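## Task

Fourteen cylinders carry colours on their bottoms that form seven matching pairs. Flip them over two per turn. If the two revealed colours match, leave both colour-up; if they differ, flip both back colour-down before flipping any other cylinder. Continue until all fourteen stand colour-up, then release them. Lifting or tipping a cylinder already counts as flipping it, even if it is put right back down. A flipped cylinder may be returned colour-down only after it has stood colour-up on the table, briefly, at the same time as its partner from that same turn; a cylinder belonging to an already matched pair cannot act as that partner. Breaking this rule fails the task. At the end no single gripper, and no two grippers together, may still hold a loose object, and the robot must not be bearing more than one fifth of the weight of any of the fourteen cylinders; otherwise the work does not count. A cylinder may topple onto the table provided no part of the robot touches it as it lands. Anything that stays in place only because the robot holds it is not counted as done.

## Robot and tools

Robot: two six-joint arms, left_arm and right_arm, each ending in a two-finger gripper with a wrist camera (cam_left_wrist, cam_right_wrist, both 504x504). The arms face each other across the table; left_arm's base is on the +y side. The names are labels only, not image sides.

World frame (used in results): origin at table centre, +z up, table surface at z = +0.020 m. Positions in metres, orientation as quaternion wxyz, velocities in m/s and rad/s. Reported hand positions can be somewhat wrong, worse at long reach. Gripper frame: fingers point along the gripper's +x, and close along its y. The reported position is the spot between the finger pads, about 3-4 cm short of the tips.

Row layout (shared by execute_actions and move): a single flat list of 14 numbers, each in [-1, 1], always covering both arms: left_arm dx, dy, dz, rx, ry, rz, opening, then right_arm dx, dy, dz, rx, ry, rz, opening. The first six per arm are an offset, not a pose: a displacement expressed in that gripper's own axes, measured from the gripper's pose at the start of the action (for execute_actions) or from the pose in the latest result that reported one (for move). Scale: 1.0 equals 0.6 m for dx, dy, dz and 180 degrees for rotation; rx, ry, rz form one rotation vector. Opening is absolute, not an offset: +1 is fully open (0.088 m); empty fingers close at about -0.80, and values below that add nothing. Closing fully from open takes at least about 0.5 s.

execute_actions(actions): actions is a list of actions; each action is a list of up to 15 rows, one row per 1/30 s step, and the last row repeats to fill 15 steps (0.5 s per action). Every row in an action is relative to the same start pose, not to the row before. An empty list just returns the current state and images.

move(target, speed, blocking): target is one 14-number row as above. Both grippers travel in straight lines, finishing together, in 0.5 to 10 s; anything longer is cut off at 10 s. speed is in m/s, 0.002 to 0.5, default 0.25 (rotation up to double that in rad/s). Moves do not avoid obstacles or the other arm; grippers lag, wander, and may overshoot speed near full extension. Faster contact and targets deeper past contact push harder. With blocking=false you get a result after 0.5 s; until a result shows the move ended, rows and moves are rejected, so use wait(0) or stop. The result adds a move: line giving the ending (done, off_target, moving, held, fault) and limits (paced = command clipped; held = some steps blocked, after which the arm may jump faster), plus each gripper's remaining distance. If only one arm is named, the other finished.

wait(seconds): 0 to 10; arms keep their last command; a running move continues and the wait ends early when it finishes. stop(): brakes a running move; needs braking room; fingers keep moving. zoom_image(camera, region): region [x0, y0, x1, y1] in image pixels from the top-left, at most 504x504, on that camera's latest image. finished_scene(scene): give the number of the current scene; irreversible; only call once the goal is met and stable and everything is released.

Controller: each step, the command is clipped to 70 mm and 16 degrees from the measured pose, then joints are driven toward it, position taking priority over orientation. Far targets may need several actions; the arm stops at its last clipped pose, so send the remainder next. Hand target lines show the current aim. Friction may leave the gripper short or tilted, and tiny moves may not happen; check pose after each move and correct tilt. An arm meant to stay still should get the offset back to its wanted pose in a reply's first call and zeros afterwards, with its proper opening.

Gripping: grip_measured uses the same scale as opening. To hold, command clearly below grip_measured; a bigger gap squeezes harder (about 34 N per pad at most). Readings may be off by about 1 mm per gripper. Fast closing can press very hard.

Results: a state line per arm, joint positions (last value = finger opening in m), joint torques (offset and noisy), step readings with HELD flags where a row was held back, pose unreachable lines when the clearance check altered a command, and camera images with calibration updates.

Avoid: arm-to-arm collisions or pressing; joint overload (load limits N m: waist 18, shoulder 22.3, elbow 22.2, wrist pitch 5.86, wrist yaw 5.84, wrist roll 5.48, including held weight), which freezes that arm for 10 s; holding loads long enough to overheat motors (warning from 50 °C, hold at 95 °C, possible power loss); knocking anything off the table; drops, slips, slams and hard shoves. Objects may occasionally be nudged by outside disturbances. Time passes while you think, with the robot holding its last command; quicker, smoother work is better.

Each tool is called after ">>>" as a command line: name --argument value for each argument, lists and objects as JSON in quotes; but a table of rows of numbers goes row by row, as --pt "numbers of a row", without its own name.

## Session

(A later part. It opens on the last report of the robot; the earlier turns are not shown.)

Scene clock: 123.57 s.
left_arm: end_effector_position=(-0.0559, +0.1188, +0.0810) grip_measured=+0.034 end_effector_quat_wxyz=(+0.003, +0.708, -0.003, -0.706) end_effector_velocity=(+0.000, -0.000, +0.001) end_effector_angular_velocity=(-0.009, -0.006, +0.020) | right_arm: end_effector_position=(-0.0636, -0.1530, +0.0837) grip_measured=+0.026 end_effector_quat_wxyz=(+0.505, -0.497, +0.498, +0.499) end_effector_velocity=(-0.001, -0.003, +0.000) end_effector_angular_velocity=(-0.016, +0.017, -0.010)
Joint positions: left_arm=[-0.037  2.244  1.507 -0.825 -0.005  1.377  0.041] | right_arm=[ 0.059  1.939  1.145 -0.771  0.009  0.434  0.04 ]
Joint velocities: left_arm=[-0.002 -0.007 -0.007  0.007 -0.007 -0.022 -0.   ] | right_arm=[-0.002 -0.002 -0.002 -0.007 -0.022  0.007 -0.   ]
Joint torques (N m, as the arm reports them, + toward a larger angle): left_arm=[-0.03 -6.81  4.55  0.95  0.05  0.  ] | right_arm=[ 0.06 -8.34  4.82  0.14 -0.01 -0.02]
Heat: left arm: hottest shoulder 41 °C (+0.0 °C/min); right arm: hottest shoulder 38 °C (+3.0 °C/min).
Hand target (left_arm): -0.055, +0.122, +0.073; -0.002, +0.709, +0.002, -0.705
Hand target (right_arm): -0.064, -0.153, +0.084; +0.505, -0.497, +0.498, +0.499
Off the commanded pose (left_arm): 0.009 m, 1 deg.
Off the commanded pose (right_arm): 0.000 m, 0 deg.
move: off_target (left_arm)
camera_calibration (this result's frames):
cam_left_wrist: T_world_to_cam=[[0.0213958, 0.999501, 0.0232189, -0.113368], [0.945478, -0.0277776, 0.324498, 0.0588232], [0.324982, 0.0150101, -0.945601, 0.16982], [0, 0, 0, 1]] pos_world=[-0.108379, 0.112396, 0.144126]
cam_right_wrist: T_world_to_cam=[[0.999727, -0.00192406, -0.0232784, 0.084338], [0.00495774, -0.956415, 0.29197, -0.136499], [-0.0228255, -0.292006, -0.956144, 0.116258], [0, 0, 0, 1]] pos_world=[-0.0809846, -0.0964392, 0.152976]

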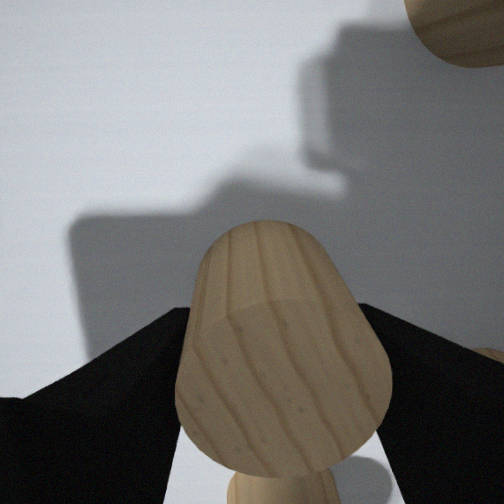

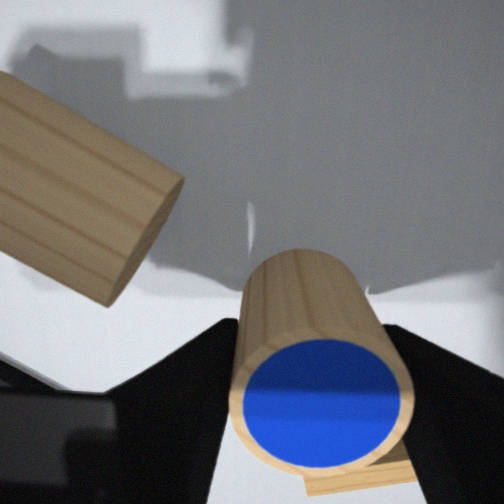

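>>> move --target '[0,0,0,0,0,0,0.6, 0,0,0,0,0,0,-0.3]'

>>> move --target '[-0.13,0,0,0,0,0,0.6, -0.13,0,0,0,0,0,-0.3]' --speed 0.15

>>> move --target '[-0.188,0.078,-0.058,0,0,0.505,1, -0.165,-0.067,0.185,0,-0.5,0,-0.3]' --speed 0.3

>>> wait --seconds 0.5

Scene clock: 128.77 s.
left_arm: end_effector_position=(-0.0558, +0.1187, +0.0805) grip_measured=+0.599 end_effector_quat_wxyz=(+0.004, +0.708, -0.003, -0.706) end_effector_velocity=(+0.002, +0.002, +0.000) end_effector_angular_velocity=(+0.006, -0.009, +0.010) | right_arm: end_effector_position=(-0.0636, -0.1530, +0.0837) grip_measured=+0.025 end_effector_quat_wxyz=(+0.505, -0.497, +0.498, +0.499) end_effector_velocity=(-0.002, -0.001, +0.001) end_effector_angular_velocity=(-0.011, +0.019, +0.005)
Joint positions: left_arm=[-0.036  2.245  1.506 -0.822 -0.005  1.377  0.068] | right_arm=[ 0.059  1.939  1.145 -0.771  0.009  0.434  0.04 ]
Joint velocities: left_arm=[ 0.002 -0.002 -0.002 -0.007 -0.007 -0.007  0.   ] | right_arm=[-0.002 -0.002  0.002 -0.007 -0.022 -0.007 -0.   ]
Joint torques (N m, as the arm reports them, + toward a larger angle): left_arm=[-0.06 -8.76  5.53  0.08  0.02  0.  ] | right_arm=[ 0.04 -8.32  4.81  0.11  0.03 -0.02]
Heat: left arm: hottest shoulder 41 °C (-1.0 °C/min); right arm: hottest shoulder 38 °C (+3.0 °C/min).
Hand target (left_arm): -0.056, +0.119, +0.081; +0.003, +0.708, -0.003, -0.706
Hand target (right_arm): -0.064, -0.153, +0.084; +0.505, -0.497, +0.498, +0.499
Off the commanded pose (left_arm): 0.001 m, 0 deg.
Off the commanded pose (right_arm): 0.000 m, 0 deg.
move: done
camera_calibration (this result's frames):
cam_left_wrist: T_world_to_cam=[[0.0210178, 0.999527, 0.0224674, -0.1132], [0.945536, -0.027174, 0.324381, 0.0588109], [0.324837, 0.014426, -0.94566, 0.169327], [0, 0, 0, 1]] pos_world=[-0.108232, 0.112301, 0.143592]
cam_right_wrist: T_world_to_cam=[[0.999727, -0.00192406, -0.0232784, 0.084338], [0.00495774, -0.956415, 0.29197, -0.136499], [-0.0228255, -0.292006, -0.956144, 0.116258], [0, 0, 0, 1]] pos_world=[-0.0809846, -0.0964392, 0.152976]

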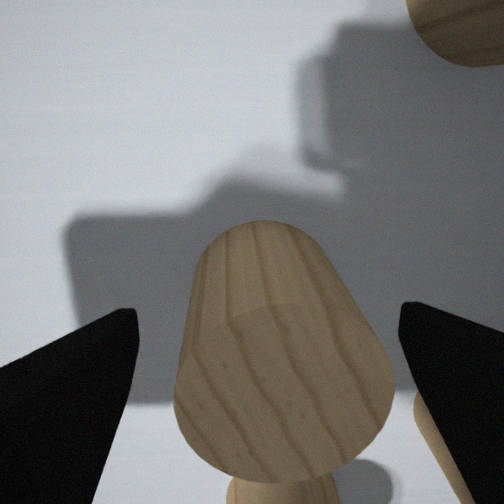

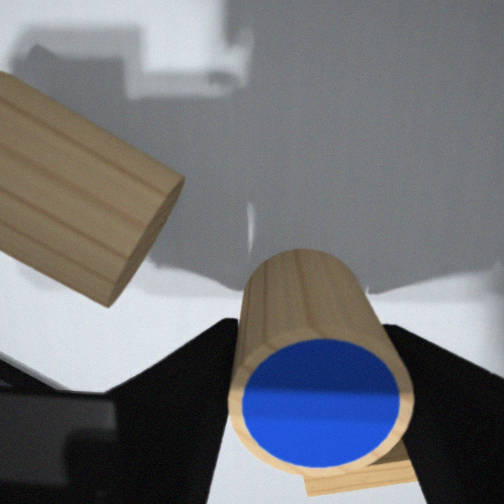

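Scene clock: 129.73 s.
left_arm: end_effector_position=(-0.0552, +0.1218, +0.1512) grip_measured=+0.600 end_effector_quat_wxyz=(-0.003, +0.709, +0.003, -0.705) end_effector_velocity=(+0.002, -0.002, +0.004) end_effector_angular_velocity=(-0.012, -0.020, +0.019) | right_arm: end_effector_position=(-0.0622, -0.1560, +0.1558) grip_measured=+0.024 end_effector_quat_wxyz=(+0.503, -0.503, +0.500, +0.493) end_effector_velocity=(+0.000, +0.002, +0.004) end_effector_angular_velocity=(+0.004, +0.010, -0.015)
Joint positions: left_arm=[-0.036  2.145  1.643 -1.078 -0.005  1.377  0.068] | right_arm=[ 0.059  1.829  1.31  -1.064  0.009  0.434  0.04 ]
Joint velocities: left_arm=[-0.002 -0.002  0.012 -0.007 -0.022 -0.022 -0.   ] | right_arm=[-0.007 -0.002  0.012 -0.007 -0.007  0.007 -0.   ]
Joint torques (N m, as the arm reports them, + toward a larger angle): left_arm=[-0.24 -9.69  6.91  0.    0.07 -0.04] | right_arm=[ 0.24 -8.99  6.95 -0.13  0.02  0.03]
Heat: left arm: hottest shoulder 41 °C (-1.0 °C/min); right arm: hottest shoulder 38 °C (+3.0 °C/min).
Hand target (left_arm): -0.057, +0.119, +0.158; +0.004, +0.708, -0.003, -0.706
Hand target (right_arm): -0.064, -0.153, +0.162; +0.505, -0.497, +0.498, +0.499
Off the commanded pose (left_arm): 0.008 m, 1 deg.
Off the commanded pose (right_arm): 0.007 m, 1 deg.
move: done
camera_calibration (this result's frames):
cam_left_wrist: T_world_to_cam=[[0.0209072, 0.998961, 0.0404986, -0.120573], [0.944392, -0.0330284, 0.32716, 0.0356151], [0.328157, 0.0314066, -0.944101, 0.233826], [0, 0, 0, 1]] pos_world=[-0.107845, 0.11428, 0.213987]
cam_right_wrist: T_world_to_cam=[[0.99987, -0.00223756, -0.0159778, 0.0834503], [0.00278, -0.951629, 0.307236, -0.162254], [-0.0158924, -0.30724, -0.951499, 0.181734], [0, 0, 0, 1]] pos_world=[-0.0801002, -0.0983826, 0.224103]

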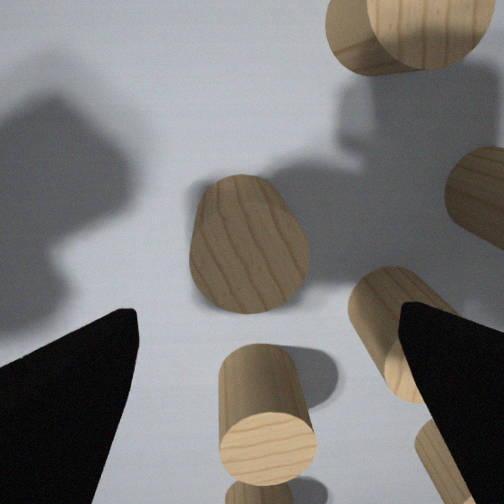

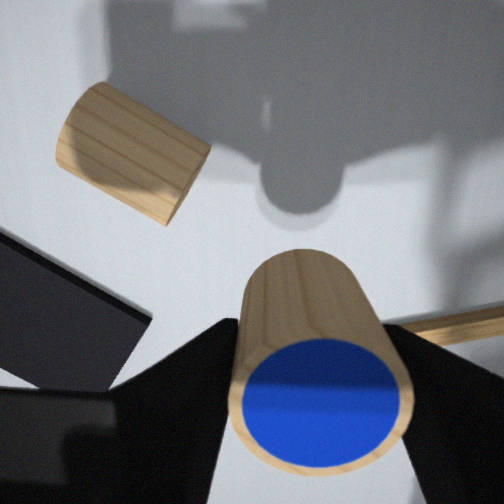

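Scene clock: 132.90 s.
left_arm: end_effector_position=(-0.0222, +0.0742, +0.2694) grip_measured=+1.000 end_effector_quat_wxyz=(+0.502, +0.496, -0.507, -0.495) end_effector_velocity=(+0.002, -0.000, -0.002) end_effector_angular_velocity=(+0.002, -0.022, +0.010) | right_arm: end_effector_position=(-0.0245, -0.0438, +0.2625) grip_measured=+0.024 end_effector_quat_wxyz=(+0.707, +0.006, -0.000, +0.707) end_effector_velocity=(-0.000, +0.000, -0.002) end_effector_angular_velocity=(-0.002, -0.023, +0.005)
Joint positions: left_arm=[ 0.011  1.808  0.625  1.2   -0.142  1.58   0.088] | right_arm=[-0.013  1.664  0.568  1.105  0.355  0.005  0.04 ]
Joint velocities: left_arm=[ 0.002  0.007 -0.002  0.007 -0.007  0.022  0.   ] | right_arm=[-0.002  0.007 -0.002  0.007 -0.007 -0.022 -0.   ]
Joint torques (N m, as the arm reports them, + toward a larger angle): left_arm=[ 0.18 -5.24  4.64  1.99  0.18  0.05] | right_arm=[-0.11 -5.48  3.89  2.06 -0.09 -0.19]
Heat: left arm: hottest shoulder 41 °C (-1.0 °C/min); right arm: hottest shoulder 38 °C (+3.0 °C/min).
Hand target (left_arm): -0.022, +0.075, +0.265; +0.497, +0.499, -0.507, -0.497
Hand target (right_arm): -0.023, -0.045, +0.255; +0.707, -0.004, +0.001, +0.707
Off the commanded pose (left_arm): 0.006 m, 1 deg.
Off the commanded pose (right_arm): 0.008 m, 2 deg.
move: done
camera_calibration (this result's frames):
cam_left_wrist: T_world_to_cam=[[0.0282237, 0.015132, -0.999487, 0.274835], [0.947532, 0.318099, 0.0315725, 0.0178505], [0.318413, -0.947937, -0.00536013, 0.15564], [0, 0, 0, 1]] pos_world=[-0.0742287, 0.1377, 0.274964]
cam_right_wrist: T_world_to_cam=[[0.999571, 0.0291275, -0.00298686, 0.045593], [0.00565516, -0.292138, -0.956359, 0.272348], [-0.0287289, 0.955932, -0.292178, 0.200244], [0, 0, 0, 1]] pos_world=[-0.0413608, -0.113184, 0.319106]

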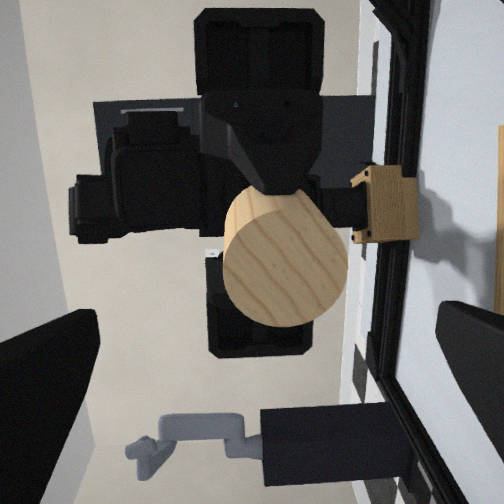

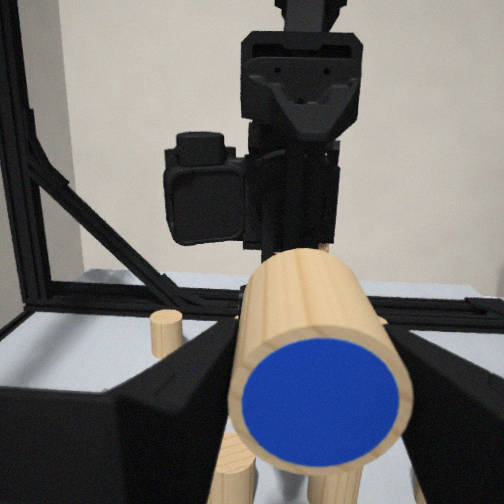

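Scene clock: 133.40 s.
left_arm: end_effector_position=(-0.0222, +0.0742, +0.2696) grip_measured=+1.000 end_effector_quat_wxyz=(+0.502, +0.496, -0.507, -0.495) end_effector_velocity=(+0.000, +0.002, -0.001) end_effector_angular_velocity=(+0.007, +0.006, +0.005) | right_arm: end_effector_position=(-0.0245, -0.0437, +0.2627) grip_measured=+0.024 end_effector_quat_wxyz=(+0.707, +0.007, -0.001, +0.707) end_effector_velocity=(+0.002, +0.000, -0.001) end_effector_angular_velocity=(-0.007, -0.010, -0.000)
Joint positions: left_arm=[ 0.011  1.808  0.625  1.202 -0.142  1.58   0.088] | right_arm=[-0.013  1.665  0.568  1.107  0.355  0.005  0.04 ]
Joint velocities: left_arm=[-0.002 -0.007 -0.007 -0.007 -0.007 -0.007  0.   ] | right_arm=[-0.007 -0.002 -0.002 -0.007 -0.007 -0.007 -0.   ]
Joint torques (N m, as the arm reports them, + toward a larger angle): left_arm=[ 0.26 -5.36  4.68  1.99  0.22  0.05] | right_arm=[-0.19 -5.53  3.87  2.04 -0.09 -0.18]
Heat: left arm: hottest shoulder 41 °C (-1.0 °C/min); right arm: hottest shoulder 38 °C (+3.0 °C/min).
Hand target (left_arm): -0.022, +0.075, +0.265; +0.497, +0.499, -0.507, -0.497
Hand target (right_arm): -0.023, -0.045, +0.255; +0.707, -0.004, +0.001, +0.707
Off the commanded pose (left_arm): 0.006 m, 1 deg.
Off the commanded pose (right_arm): 0.008 m, 2 deg.
wait: 0.50 s; at rest by 0.17 s
camera_calibration (this result's frames):
cam_left_wrist: T_world_to_cam=[[0.0283827, 0.0136219, -0.999504, 0.275205], [0.947525, 0.318153, 0.0312427, 0.0179337], [0.318421, -0.947942, -0.00387702, 0.15523], [0, 0, 0, 1]] pos_world=[-0.0742321, 0.137694, 0.27511]
cam_right_wrist: T_world_to_cam=[[0.999571, 0.0291283, -0.00309457, 0.0456385], [0.00551117, -0.29077, -0.956777, 0.272695], [-0.0287691, 0.95635, -0.290805, 0.199904], [0, 0, 0, 1]] pos_world=[-0.0413707, -0.113216, 0.319182]

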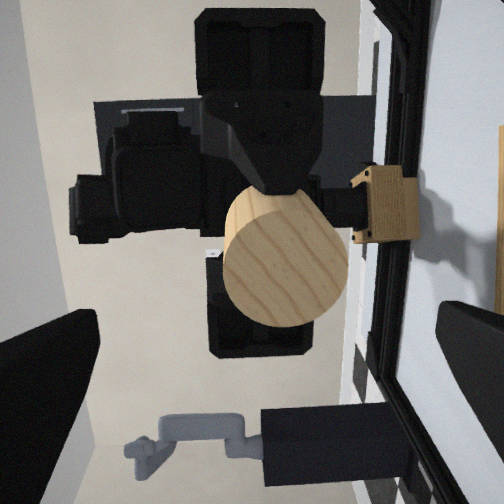

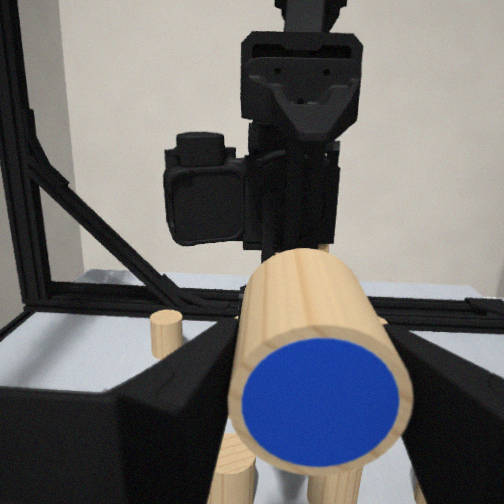

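>>> move --target '[0.109,-0.008,0.001,0,0,-0.009,1, 0,0,0,0,0,0,-0.3]' --speed 0.1

Scene clock: 135.77 s.
left_arm: end_effector_position=(-0.0226, +0.0114, +0.2666) grip_measured=+1.000 end_effector_quat_wxyz=(+0.495, +0.505, -0.500, -0.500) end_effector_velocity=(-0.000, -0.001, +0.000) end_effector_angular_velocity=(+0.002, +0.007, +0.005) | right_arm: end_effector_position=(-0.0243, -0.0437, +0.2624) grip_measured=+0.024 end_effector_quat_wxyz=(+0.707, +0.006, -0.001, +0.707) end_effector_velocity=(+0.002, +0.000, -0.005) end_effector_angular_velocity=(-0.021, -0.030, -0.000)
Joint positions: left_arm=[ 0.033  1.975  0.897  1.068 -0.124  1.58   0.088] | right_arm=[-0.013  1.665  0.568  1.107  0.355  0.004  0.04 ]
Joint velocities: left_arm=[-0.002  0.002  0.007 -0.007 -0.007 -0.007  0.   ] | right_arm=[-0.007 -0.002 -0.002 -0.022 -0.007 -0.022  0.   ]
Joint torques (N m, as the arm reports them, + toward a larger angle): left_arm=[ 0.16 -6.51  6.91  1.62  0.2  -0.13] | right_arm=[ 0.07 -6.58  5.3   1.81  0.   -0.01]
Heat: left arm: hottest shoulder 41 °C (-1.0 °C/min); right arm: hottest shoulder 38 °C (+3.0 °C/min).
Hand target (left_arm): -0.023, +0.009, +0.266; +0.495, +0.503, -0.500, -0.502
Hand target (right_arm): -0.024, -0.044, +0.263; +0.707, +0.006, -0.001, +0.707
Off the commanded pose (left_arm): 0.003 m, 0 deg.
Off the commanded pose (right_arm): 0.000 m, 0 deg.
move: done
camera_calibration (this result's frames):
cam_left_wrist: T_world_to_cam=[[0.0317162, 0.0413064, -0.998643, 0.272512], [0.946056, 0.321094, 0.0433274, 0.0351055], [0.322448, -0.946146, -0.0288943, 0.102577], [0, 0, 0, 1]] pos_world=[-0.0749305, 0.0745239, 0.273585]
cam_right_wrist: T_world_to_cam=[[0.999584, 0.0287413, -0.00246877, 0.0452851], [0.0060178, -0.291456, -0.956565, 0.272337], [-0.0282125, 0.956152, -0.291508, 0.200016], [0, 0, 0, 1]] pos_world=[-0.0412622, -0.113173, 0.318926]

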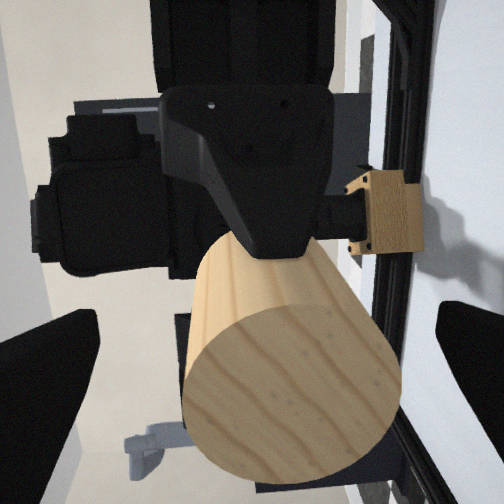

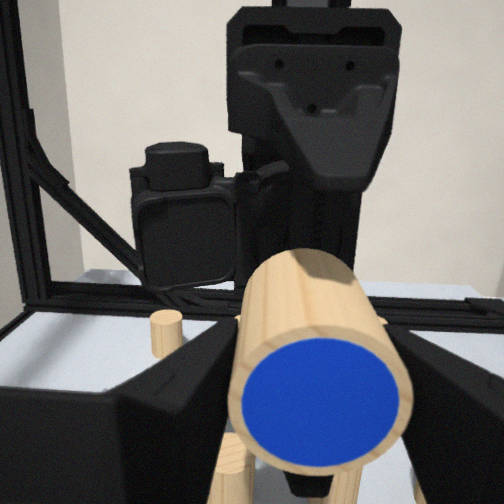

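>>> move --target '[0,0,0,0,0,0,-0.3, 0,0,0,0,0,0,-0.3]'

>>> move --target '[0,0,0,0,0,0,-0.3, 0,0,0,0,0,0,1]'

>>> move --target '[-0.06,0,0,0,0,0,-0.3, -0.1,0,-0.006,0,0,0,1]' --speed 0.12

>>> move --target '[-0.06,-0.185,0.18,0,0,-0.494,-0.3, 0,0,0,0,0,0,1]' --speed 0.3

Scene clock: 139.57 s.
left_arm: end_effector_position=(-0.0227, +0.0110, +0.2664) grip_measured=+0.042 end_effector_quat_wxyz=(+0.495, +0.505, -0.500, -0.500) end_effector_velocity=(-0.000, +0.001, -0.005) end_effector_angular_velocity=(+0.022, +0.005, +0.005) | right_arm: end_effector_position=(-0.0243, -0.0437, +0.2623) grip_measured=+0.024 end_effector_quat_wxyz=(+0.707, +0.006, -0.000, +0.707) end_effector_velocity=(+0.002, -0.000, -0.001) end_effector_angular_velocity=(-0.007, -0.024, -0.010)
Joint positions: left_arm=[ 0.033  1.976  0.899  1.067 -0.124  1.58   0.041] | right_arm=[-0.013  1.665  0.568  1.107  0.355  0.004  0.04 ]
Joint velocities: left_arm=[-0.002 -0.002 -0.002 -0.022 -0.007 -0.007  0.   ] | right_arm=[-0.002 -0.002 -0.002 -0.007  0.007 -0.022 -0.   ]
Joint torques (N m, as the arm reports them, + toward a larger angle): left_arm=[-0.03 -7.61  5.58  1.82 -0.01 -0.06] | right_arm=[ 0.03 -6.61  5.27  1.82  0.01 -0.01]
Heat: left arm: hottest shoulder 41 °C (-2.0 °C/min); right arm: hottest shoulder 38 °C (+3.0 °C/min).
Hand target (left_arm): -0.023, +0.011, +0.267; +0.495, +0.505, -0.500, -0.500
Hand target (right_arm): -0.024, -0.044, +0.262; +0.707, +0.006, -0.001, +0.707
Off the commanded pose (left_arm): 0.000 m, 0 deg.
Off the commanded pose (right_arm): 0.000 m, 0 deg.
move: done
camera_calibration (this result's frames):
cam_left_wrist: T_world_to_cam=[[0.0321566, 0.0416727, -0.998614, 0.272391], [0.946161, 0.320713, 0.0438511, 0.0351845], [0.322096, -0.946259, -0.029116, 0.10233], [0, 0, 0, 1]] pos_world=[-0.0750095, 0.0741956, 0.27345]
cam_right_wrist: T_world_to_cam=[[0.999584, 0.0287404, -0.00234651, 0.0452531], [0.00614462, -0.291798, -0.95646, 0.272222], [-0.0281738, 0.956048, -0.291854, 0.20008], [0, 0, 0, 1]] pos_world=[-0.0412699, -0.113152, 0.318869]

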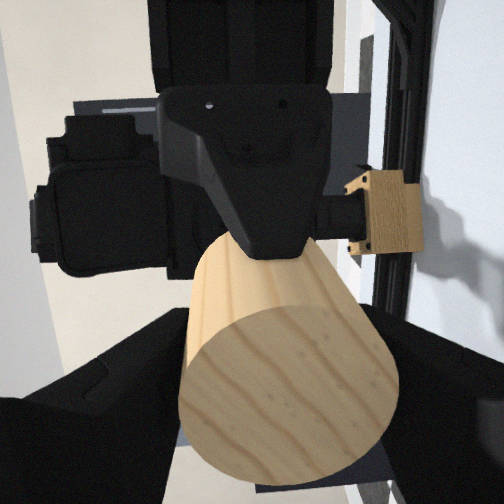

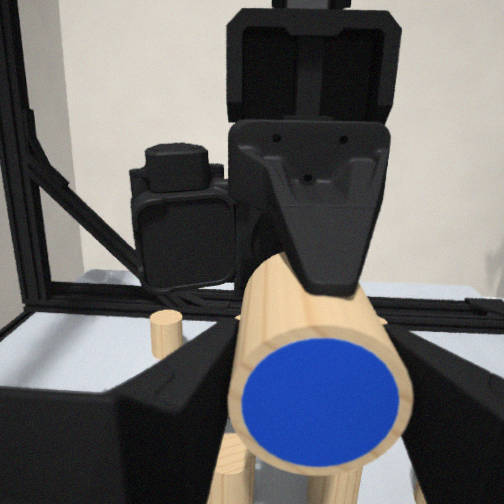

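Scene clock: 140.27 s.
left_arm: end_effector_position=(-0.0227, +0.0110, +0.2664) grip_measured=+0.041 end_effector_quat_wxyz=(+0.495, +0.505, -0.500, -0.500) end_effector_velocity=(-0.000, -0.000, -0.005) end_effector_angular_velocity=(+0.022, -0.025, +0.005) | right_arm: end_effector_position=(-0.0243, -0.0437, +0.2623) grip_measured=+1.000 end_effector_quat_wxyz=(+0.707, +0.006, -0.000, +0.707) end_effector_velocity=(+0.000, -0.001, +0.000) end_effector_angular_velocity=(-0.002, +0.006, +0.005)
Joint positions: left_arm=[ 0.033  1.976  0.899  1.067 -0.124  1.58   0.041] | right_arm=[-0.013  1.665  0.568  1.107  0.355  0.004  0.088]
Joint velocities: left_arm=[-0.002  0.002  0.002 -0.022 -0.007  0.022 -0.   ] | right_arm=[-0.002 -0.007 -0.002 -0.007 -0.007  0.007  0.   ]
Joint torques (N m, as the arm reports them, + toward a larger angle): left_arm=[ 0.03 -7.42  5.71  1.74 -0.02 -0.04] | right_arm=[ 0.05 -6.62  5.23  1.8   0.    0.  ]
Heat: left arm: hottest shoulder 41 °C (-2.0 °C/min); right arm: hottest shoulder 38 °C (+3.0 °C/min).
Hand target (left_arm): -0.023, +0.011, +0.266; +0.495, +0.505, -0.500, -0.500
Hand target (right_arm): -0.024, -0.044, +0.262; +0.707, +0.006, -0.000, +0.707
Off the commanded pose (left_arm): 0.000 m, 0 deg.
Off the commanded pose (right_arm): 0.000 m, 0 deg.
move: done
camera_calibration (this result's frames):
cam_left_wrist: T_world_to_cam=[[0.0321566, 0.0416727, -0.998614, 0.272391], [0.946161, 0.320713, 0.0438511, 0.0351845], [0.322096, -0.946259, -0.029116, 0.10233], [0, 0, 0, 1]] pos_world=[-0.0750095, 0.0741956, 0.27345]
cam_right_wrist: T_world_to_cam=[[0.999584, 0.0287404, -0.00234651, 0.0452531], [0.00614462, -0.291798, -0.95646, 0.272222], [-0.0281738, 0.956048, -0.291854, 0.20008], [0, 0, 0, 1]] pos_world=[-0.0412699, -0.113152, 0.318869]

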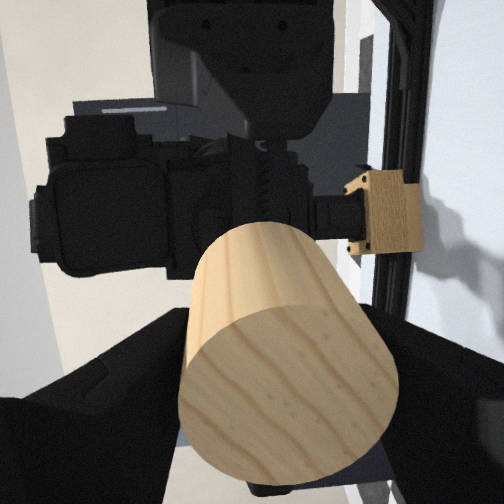

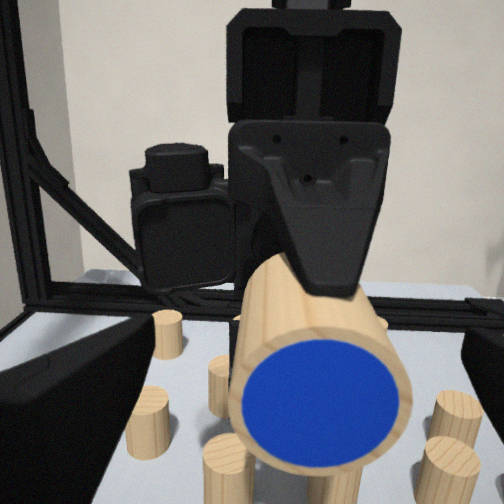

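Scene clock: 141.23 s.
left_arm: end_effector_position=(-0.0228, +0.0451, +0.2609) grip_measured=+0.040 end_effector_quat_wxyz=(+0.490, +0.508, -0.498, -0.504) end_effector_velocity=(+0.000, +0.001, +0.004) end_effector_angular_velocity=(-0.012, +0.009, +0.005) | right_arm: end_effector_position=(-0.0250, -0.1004, +0.2607) grip_measured=+1.000 end_effector_quat_wxyz=(+0.707, +0.009, -0.001, +0.707) end_effector_velocity=(-0.001, -0.002, +0.003) end_effector_angular_velocity=(+0.011, -0.002, +0.010)
Joint positions: left_arm=[ 0.022  1.889  0.748  1.117 -0.132  1.58   0.041] | right_arm=[0.077 1.482 0.365 1.134 0.445 0.004 0.088]
Joint velocities: left_arm=[-0.002 -0.007 -0.002  0.007 -0.007 -0.007 -0.   ] | right_arm=[ 0.002 -0.012 -0.007  0.007 -0.007 -0.007  0.   ]
Joint torques (N m, as the arm reports them, + toward a larger angle): left_arm=[-0.28 -8.13  4.89  2.1  -0.19 -0.04] | right_arm=[ 0.39 -6.    3.64  1.63  0.1  -0.01]
Heat: left arm: hottest shoulder 41 °C (-1.0 °C/min); right arm: hottest shoulder 38 °C (+3.0 °C/min).
Hand target (left_arm): -0.023, +0.047, +0.267; +0.495, +0.505, -0.500, -0.500
Hand target (right_arm): -0.024, -0.104, +0.258; +0.707, +0.006, -0.000, +0.707
Off the commanded pose (left_arm): 0.006 m, 1 deg.
Off the commanded pose (right_arm): 0.004 m, 0 deg.
move: done
camera_calibration (this result's frames):
cam_left_wrist: T_world_to_cam=[[0.0343746, 0.0562681, -0.997824, 0.264621], [0.947158, 0.316767, 0.050492, 0.0230097], [0.318919, -0.946833, -0.0424061, 0.137864], [0, 0, 0, 1]] pos_world=[-0.0748575, 0.108355, 0.26873]
cam_right_wrist: T_world_to_cam=[[0.999545, 0.0295363, -0.00606601, 0.048672], [0.00263122, -0.285848, -0.958271, 0.255067], [-0.0300378, 0.95782, -0.285796, 0.252304], [0, 0, 0, 1]] pos_world=[-0.0417424, -0.170189, 0.316826]

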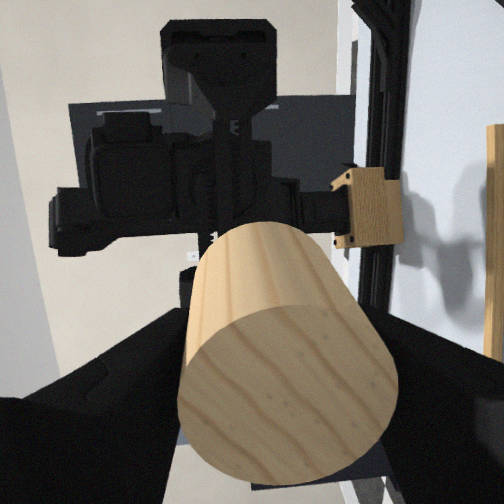

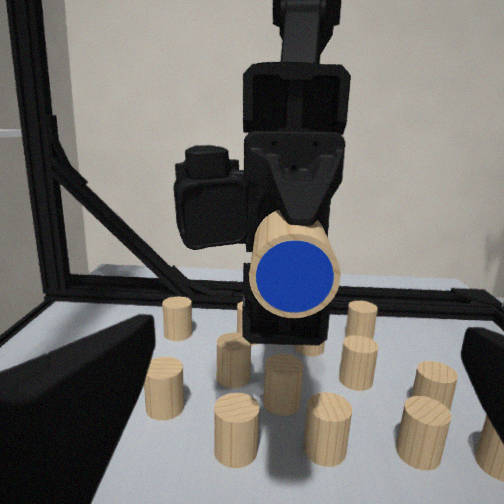

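Scene clock: 144.43 s.
left_arm: end_effector_position=(-0.1274, +0.0838, +0.1499) grip_measured=+0.036 end_effector_quat_wxyz=(-0.000, +0.711, +0.002, -0.703) end_effector_velocity=(+0.002, +0.006, -0.001) end_effector_angular_velocity=(+0.032, -0.019, +0.019) | right_arm: end_effector_position=(-0.0250, -0.1004, +0.2608) grip_measured=+1.000 end_effector_quat_wxyz=(+0.707, +0.010, -0.001, +0.707) end_effector_velocity=(-0.000, +0.001, +0.000) end_effector_angular_velocity=(-0.002, -0.008, +0.005)
Joint positions: left_arm=[-0.176  2.381  2.033 -1.23  -0.01   1.236  0.041] | right_arm=[0.077 1.482 0.365 1.134 0.445 0.004 0.088]
Joint velocities: left_arm=[-0.002  0.007  0.007 -0.037 -0.007 -0.022 -0.   ] | right_arm=[-0.002 -0.002  0.002 -0.007 -0.007 -0.007  0.   ]
Joint torques (N m, as the arm reports them, + toward a larger angle): left_arm=[-0.21 -8.92  7.09 -0.01  0.25 -0.1 ] | right_arm=[ 0.03 -5.05  5.17  1.78  0.   -0.02]
Heat: left arm: hottest shoulder 41 °C (-1.0 °C/min); right arm: hottest shoulder 38 °C (+3.0 °C/min).
Hand target (left_arm): -0.130, +0.083, +0.148; -0.001, +0.709, +0.004, -0.705
Hand target (right_arm): -0.025, -0.100, +0.261; +0.707, +0.010, -0.001, +0.707
Off the commanded pose (left_arm): 0.002 m, 0 deg.
Off the commanded pose (right_arm): 0.000 m, 0 deg.
move: done
camera_calibration (this result's frames):
cam_left_wrist: T_world_to_cam=[[0.0192393, 0.999174, 0.0357963, -0.0805474], [0.942788, -0.030049, 0.332035, 0.101746], [0.332836, 0.0273602, -0.942588, 0.258214], [0, 0, 0, 1]] pos_world=[-0.180318, 0.0764734, 0.212489]
cam_right_wrist: T_world_to_cam=[[0.999544, 0.0295384, -0.00621998, 0.048702], [0.00247385, -0.285518, -0.95837, 0.25524], [-0.0300847, 0.957918, -0.285461, 0.252287], [0, 0, 0, 1]] pos_world=[-0.0417213, -0.170233, 0.316935]

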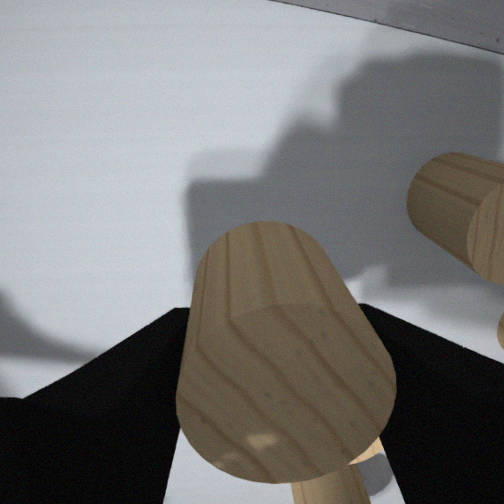

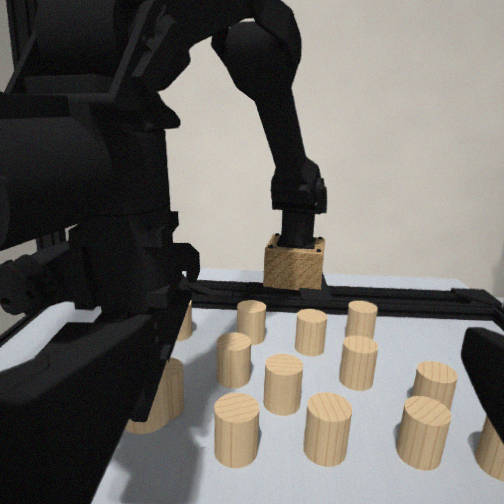

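>>> move --target '[0.112,0,0,0,-0.003,-0.003,-0.3, 0,0,0,0,0,0,1]' --speed 0.09

>>> move --target '[0.02,0,0,0,0,0,-0.3, 0,0,0,0,0,0,1]' --speed 0.03

Scene clock: 147.20 s.
left_arm: end_effector_position=(-0.1268, +0.0832, +0.0865) grip_measured=+0.034 end_effector_quat_wxyz=(-0.000, +0.709, +0.003, -0.705) end_effector_velocity=(-0.000, -0.001, +0.000) end_effector_angular_velocity=(-0.009, -0.005, +0.005) | right_arm: end_effector_position=(-0.0250, -0.1004, +0.2608) grip_measured=+1.000 end_effector_quat_wxyz=(+0.707, +0.010, -0.001, +0.707) end_effector_velocity=(+0.002, +0.000, +0.006) end_effector_angular_velocity=(+0.024, +0.004, -0.010)
Joint positions: left_arm=[-0.173  2.444  1.889 -1.022 -0.004  1.238  0.041] | right_arm=[0.077 1.482 0.365 1.134 0.445 0.004 0.088]
Joint velocities: left_arm=[-0.002 -0.002 -0.002  0.007 -0.007 -0.007  0.001] | right_arm=[-0.002 -0.002  0.002  0.022  0.007 -0.007  0.   ]
Joint torques (N m, as the arm reports them, + toward a larger angle): left_arm=[ 0.14 -9.32  5.23  0.41  0.26  0.11] | right_arm=[ 0.04 -5.09  5.15  1.77  0.01 -0.01]
Heat: left arm: hottest shoulder 42 °C (+0.0 °C/min); right arm: hottest shoulder 37 °C (+2.0 °C/min).
Hand target (left_arm): -0.126, +0.084, +0.083; -0.004, +0.708, +0.005, -0.706
Hand target (right_arm): -0.025, -0.100, +0.261; +0.707, +0.010, -0.001, +0.707
Off the commanded pose (left_arm): 0.004 m, 1 deg.
Off the commanded pose (right_arm): 0.000 m, 0 deg.
move: done
camera_calibration (this result's frames):
cam_left_wrist: T_world_to_cam=[[0.0182643, 0.999154, 0.0368493, -0.077969], [0.94469, -0.0293158, 0.326652, 0.122881], [0.327456, 0.0288451, -0.944426, 0.197631], [0, 0, 0, 1]] pos_world=[-0.179375, 0.0758047, 0.149382]
cam_right_wrist: T_world_to_cam=[[0.999544, 0.0295384, -0.00621998, 0.048702], [0.00247385, -0.285518, -0.95837, 0.25524], [-0.0300847, 0.957918, -0.285461, 0.252287], [0, 0, 0, 1]] pos_world=[-0.0417213, -0.170233, 0.316935]

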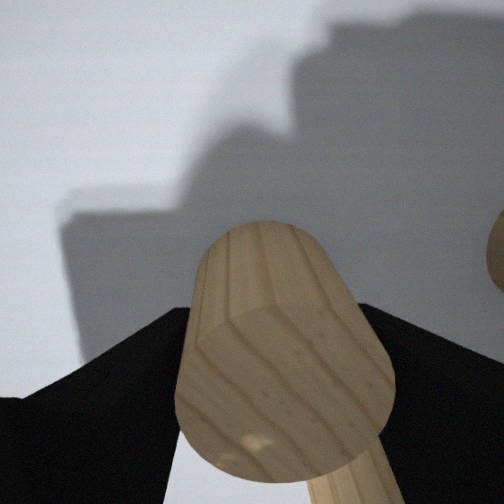

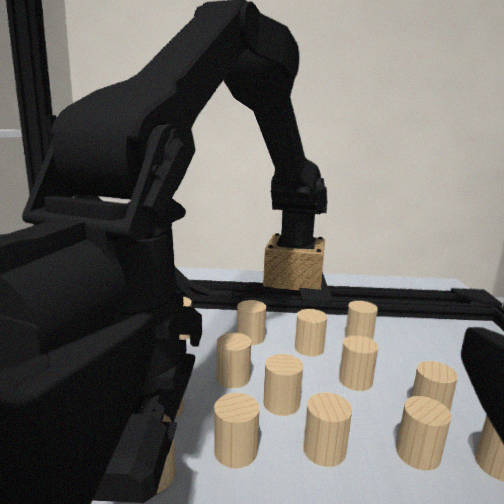

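Scene clock: 147.90 s.
left_arm: end_effector_position=(-0.1276, +0.0809, +0.0829) grip_measured=+0.034 end_effector_quat_wxyz=(+0.005, +0.708, -0.002, -0.707) end_effector_velocity=(+0.001, +0.003, +0.001) end_effector_angular_velocity=(+0.005, -0.009, +0.005) | right_arm: end_effector_position=(-0.0250, -0.1004, +0.2608) grip_measured=+1.000 end_effector_quat_wxyz=(+0.707, +0.010, -0.001, +0.707) end_effector_velocity=(+0.000, -0.001, +0.000) end_effector_angular_velocity=(-0.002, -0.008, +0.005)
Joint positions: left_arm=[-0.173  2.446  1.878 -0.994 -0.004  1.238  0.041] | right_arm=[0.077 1.482 0.365 1.134 0.445 0.004 0.088]
Joint velocities: left_arm=[-0.002 -0.007 -0.007 -0.007 -0.007 -0.007 -0.   ] | right_arm=[-0.002 -0.007 -0.002 -0.007 -0.007 -0.007  0.   ]
Joint torques (N m, as the arm reports them, + toward a larger angle): left_arm=[-0.06 -8.44  4.94  0.73  0.07  0.02] | right_arm=[-0.03 -5.06  5.14  1.77  0.    0.  ]
Heat: left arm: hottest shoulder 42 °C (+0.0 °C/min); right arm: hottest shoulder 37 °C (+1.0 °C/min).
Hand target (left_arm): -0.127, +0.083, +0.075; -0.000, +0.709, +0.003, -0.705
Hand target (right_arm): -0.025, -0.100, +0.261; +0.707, +0.010, -0.001, +0.707
Off the commanded pose (left_arm): 0.009 m, 1 deg.
Off the commanded pose (right_arm): 0.000 m, 0 deg.
move: off_target (left_arm)
camera_calibration (this result's frames):
cam_left_wrist: T_world_to_cam=[[0.0184077, 0.999573, 0.0226932, -0.0742946], [0.946253, -0.024747, 0.322479, 0.124922], [0.322903, 0.0155374, -0.946305, 0.195237], [0, 0, 0, 1]] pos_world=[-0.179883, 0.0743208, 0.146155]
cam_right_wrist: T_world_to_cam=[[0.999544, 0.0295384, -0.00621998, 0.048702], [0.00247385, -0.285518, -0.95837, 0.25524], [-0.0300847, 0.957918, -0.285461, 0.252287], [0, 0, 0, 1]] pos_world=[-0.0417213, -0.170233, 0.316935]

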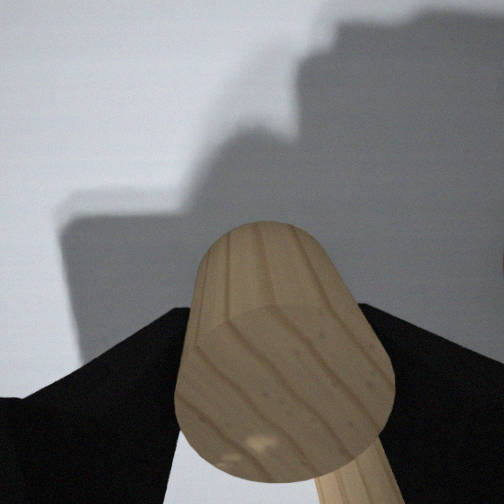

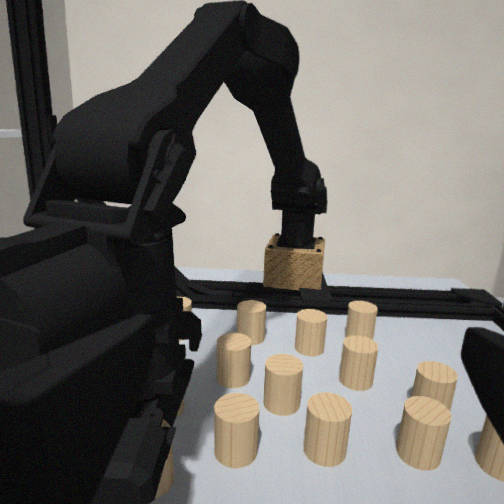

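>>> move --target '[0,0,0,0,0,0,0.6, 0,0,0,0,0,0,1]'

>>> move --target '[-0.13,0,0,0,0,0,0.6, 0,0,0,0,0,0,1]' --speed 0.15

>>> move --target '[0,-0.155,0.017,0,0,0.003,0.6, 0,0,0,0,0,0,1]' --speed 0.2

Scene clock: 150.83 s.
left_arm: end_effector_position=(-0.1275, +0.0805, +0.0827) grip_measured=+0.599 end_effector_quat_wxyz=(+0.005, +0.707, -0.003, -0.707) end_effector_velocity=(+0.003, +0.003, +0.002) end_effector_angular_velocity=(+0.009, -0.026, -0.010) | right_arm: end_effector_position=(-0.0250, -0.1004, +0.2608) grip_measured=+1.000 end_effector_quat_wxyz=(+0.707, +0.010, -0.001, +0.707) end_effector_velocity=(+0.000, -0.000, -0.002) end_effector_angular_velocity=(-0.007, -0.011, +0.005)
Joint positions: left_arm=[-0.172  2.446  1.877 -0.992 -0.004  1.238  0.068] | right_arm=[0.077 1.482 0.365 1.134 0.445 0.004 0.088]
Joint velocities: left_arm=[-0.002 -0.002  0.002 -0.022 -0.022  0.007  0.   ] | right_arm=[-0.002 -0.002 -0.002 -0.007 -0.007 -0.007  0.   ]
Joint torques (N m, as the arm reports them, + toward a larger angle): left_arm=[-0.16 -9.98  5.8   0.04  0.04 -0.02] | right_arm=[ 0.04 -5.02  5.11  1.76  0.02 -0.02]
Heat: left arm: hottest shoulder 43 °C (+1.0 °C/min); right arm: hottest shoulder 37 °C (+1.0 °C/min).
Hand target (left_arm): -0.128, +0.081, +0.083; +0.004, +0.708, -0.002, -0.707
Hand target (right_arm): -0.025, -0.100, +0.261; +0.707, +0.010, -0.001, +0.707
Off the commanded pose (left_arm): 0.000 m, 0 deg.
Off the commanded pose (right_arm): 0.000 m, 0 deg.
move: done
camera_calibration (this result's frames):
cam_left_wrist: T_world_to_cam=[[0.0180372, 0.999612, 0.0212409, -0.0738459], [0.946421, -0.0239207, 0.322047, 0.124931], [0.32243, 0.014294, -0.946485, 0.195036], [0, 0, 0, 1]] pos_world=[-0.179791, 0.0740178, 0.145934]
cam_right_wrist: T_world_to_cam=[[0.999544, 0.0295384, -0.00621998, 0.048702], [0.00247385, -0.285518, -0.95837, 0.25524], [-0.0300847, 0.957918, -0.285461, 0.252287], [0, 0, 0, 1]] pos_world=[-0.0417213, -0.170233, 0.316935]

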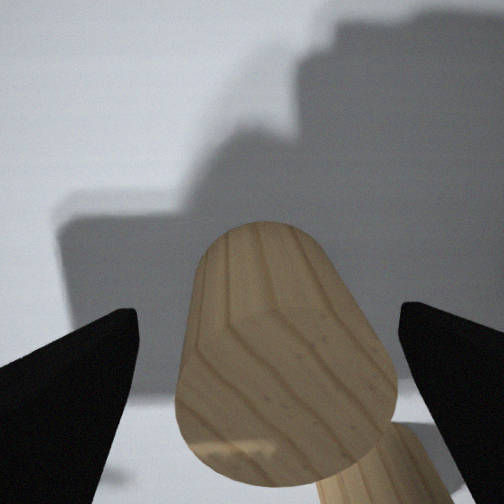

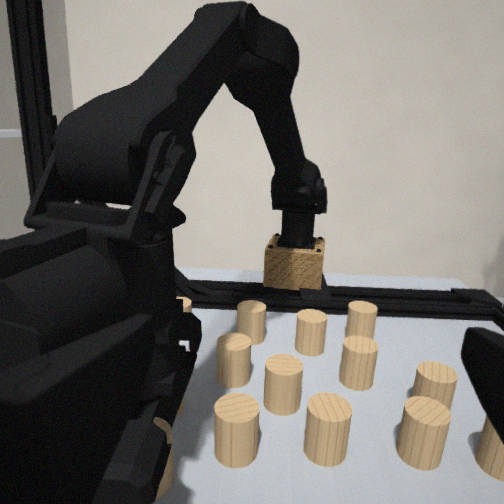

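Scene clock: 151.80 s.
left_arm: end_effector_position=(-0.1266, +0.0832, +0.1531) grip_measured=+0.600 end_effector_quat_wxyz=(-0.001, +0.709, +0.003, -0.705) end_effector_velocity=(-0.001, -0.004, +0.009) end_effector_angular_velocity=(-0.023, +0.000, +0.019) | right_arm: end_effector_position=(-0.0250, -0.1004, +0.2608) grip_measured=+1.000 end_effector_quat_wxyz=(+0.707, +0.010, -0.001, +0.707) end_effector_velocity=(+0.000, -0.000, -0.002) end_effector_angular_velocity=(-0.007, -0.011, +0.005)
Joint positions: left_arm=[-0.172  2.381  2.046 -1.243 -0.004  1.238  0.068] | right_arm=[0.077 1.482 0.365 1.134 0.445 0.004 0.088]
Joint velocities: left_arm=[-0.002 -0.007  0.022 -0.007 -0.007 -0.022 -0.   ] | right_arm=[-0.002 -0.002 -0.002 -0.007 -0.007 -0.007  0.   ]
Joint torques (N m, as the arm reports them, + toward a larger angle): left_arm=[ -0.13 -10.95   7.03  -0.02   0.04  -0.03] | right_arm=[ 0.09 -5.05  5.13  1.78  0.   -0.01]
Heat: left arm: hottest shoulder 43 °C (+1.0 °C/min); right arm: hottest shoulder 37 °C (+1.0 °C/min).
Hand target (left_arm): -0.128, +0.081, +0.161; +0.005, +0.707, -0.003, -0.707
Hand target (right_arm): -0.025, -0.100, +0.261; +0.707, +0.010, -0.001, +0.707
Off the commanded pose (left_arm): 0.008 m, 1 deg.
Off the commanded pose (right_arm): 0.000 m, 0 deg.
move: done
camera_calibration (this result's frames):
cam_left_wrist: T_world_to_cam=[[0.017874, 0.999134, 0.0375751, -0.0805215], [0.944621, -0.0291913, 0.326864, 0.100902], [0.327678, 0.0296518, -0.944324, 0.260468], [0, 0, 0, 1]] pos_world=[-0.179225, 0.0756739, 0.21601]
cam_right_wrist: T_world_to_cam=[[0.999544, 0.0295384, -0.00621998, 0.048702], [0.00247385, -0.285518, -0.95837, 0.25524], [-0.0300847, 0.957918, -0.285461, 0.252287], [0, 0, 0, 1]] pos_world=[-0.0417213, -0.170233, 0.316935]

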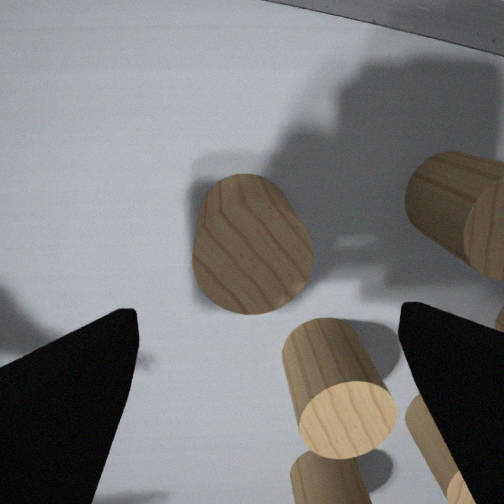

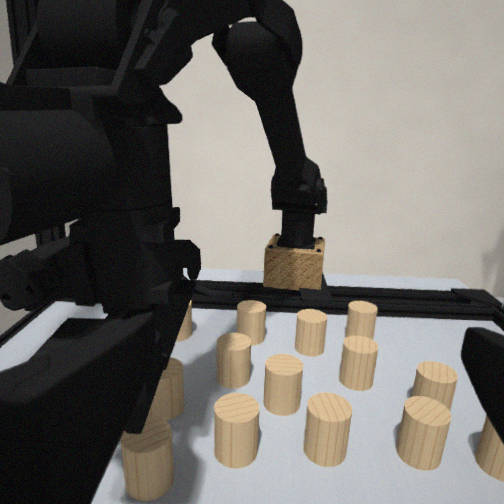

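Scene clock: 152.77 s.
left_arm: end_effector_position=(-0.1365, +0.1758, +0.1496) grip_measured=+0.600 end_effector_quat_wxyz=(-0.003, +0.710, +0.004, -0.704) end_effector_velocity=(-0.000, +0.003, +0.000) end_effector_angular_velocity=(-0.005, -0.006, -0.000) | right_arm: end_effector_position=(-0.0250, -0.1004, +0.2608) grip_measured=+1.000 end_effector_quat_wxyz=(+0.707, +0.010, -0.001, +0.707) end_effector_velocity=(+0.000, -0.001, -0.006) end_effector_angular_velocity=(-0.024, -0.034, +0.005)
Joint positions: left_arm=[-0.276  2.05   1.489 -1.022 -0.005  1.135  0.068] | right_arm=[0.077 1.482 0.365 1.134 0.445 0.004 0.088]
Joint velocities: left_arm=[-0.007 -0.012 -0.017  0.007 -0.007 -0.007 -0.   ] | right_arm=[-0.002 -0.002 -0.007 -0.022 -0.007 -0.022  0.   ]
Joint torques (N m, as the arm reports them, + toward a larger angle): left_arm=[-0.21 -9.47  5.19  0.41 -0.06 -0.11] | right_arm=[ 0.05 -5.08  5.13  1.76  0.01 -0.01]
Heat: left arm: hottest shoulder 43 °C (+2.0 °C/min); right arm: hottest shoulder 37 °C (+1.0 °C/min).
Hand target (left_arm): -0.137, +0.176, +0.154; +0.002, +0.709, +0.000, -0.705
Hand target (right_arm): -0.025, -0.100, +0.261; +0.707, +0.010, -0.001, +0.707
Off the commanded pose (left_arm): 0.004 m, 1 deg.
Off the commanded pose (right_arm): 0.000 m, 0 deg.
move: done
camera_calibration (this result's frames):
cam_left_wrist: T_world_to_cam=[[0.0192854, 0.998946, 0.0416508, -0.173137], [0.943562, -0.0319608, 0.329649, 0.113996], [0.330633, 0.0329427, -0.943184, 0.25729], [0, 0, 0, 1]] pos_world=[-0.189292, 0.168122, 0.212305]
cam_right_wrist: T_world_to_cam=[[0.999544, 0.0295384, -0.00621998, 0.048702], [0.00247385, -0.285518, -0.95837, 0.25524], [-0.0300847, 0.957918, -0.285461, 0.252287], [0, 0, 0, 1]] pos_world=[-0.0417213, -0.170233, 0.316935]

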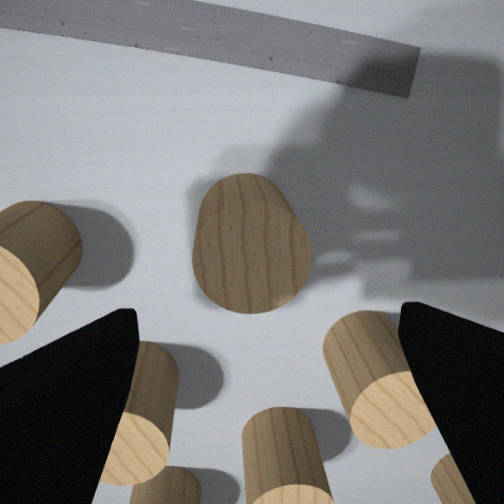

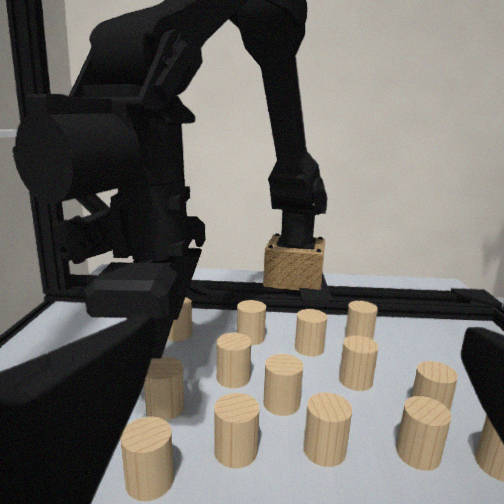

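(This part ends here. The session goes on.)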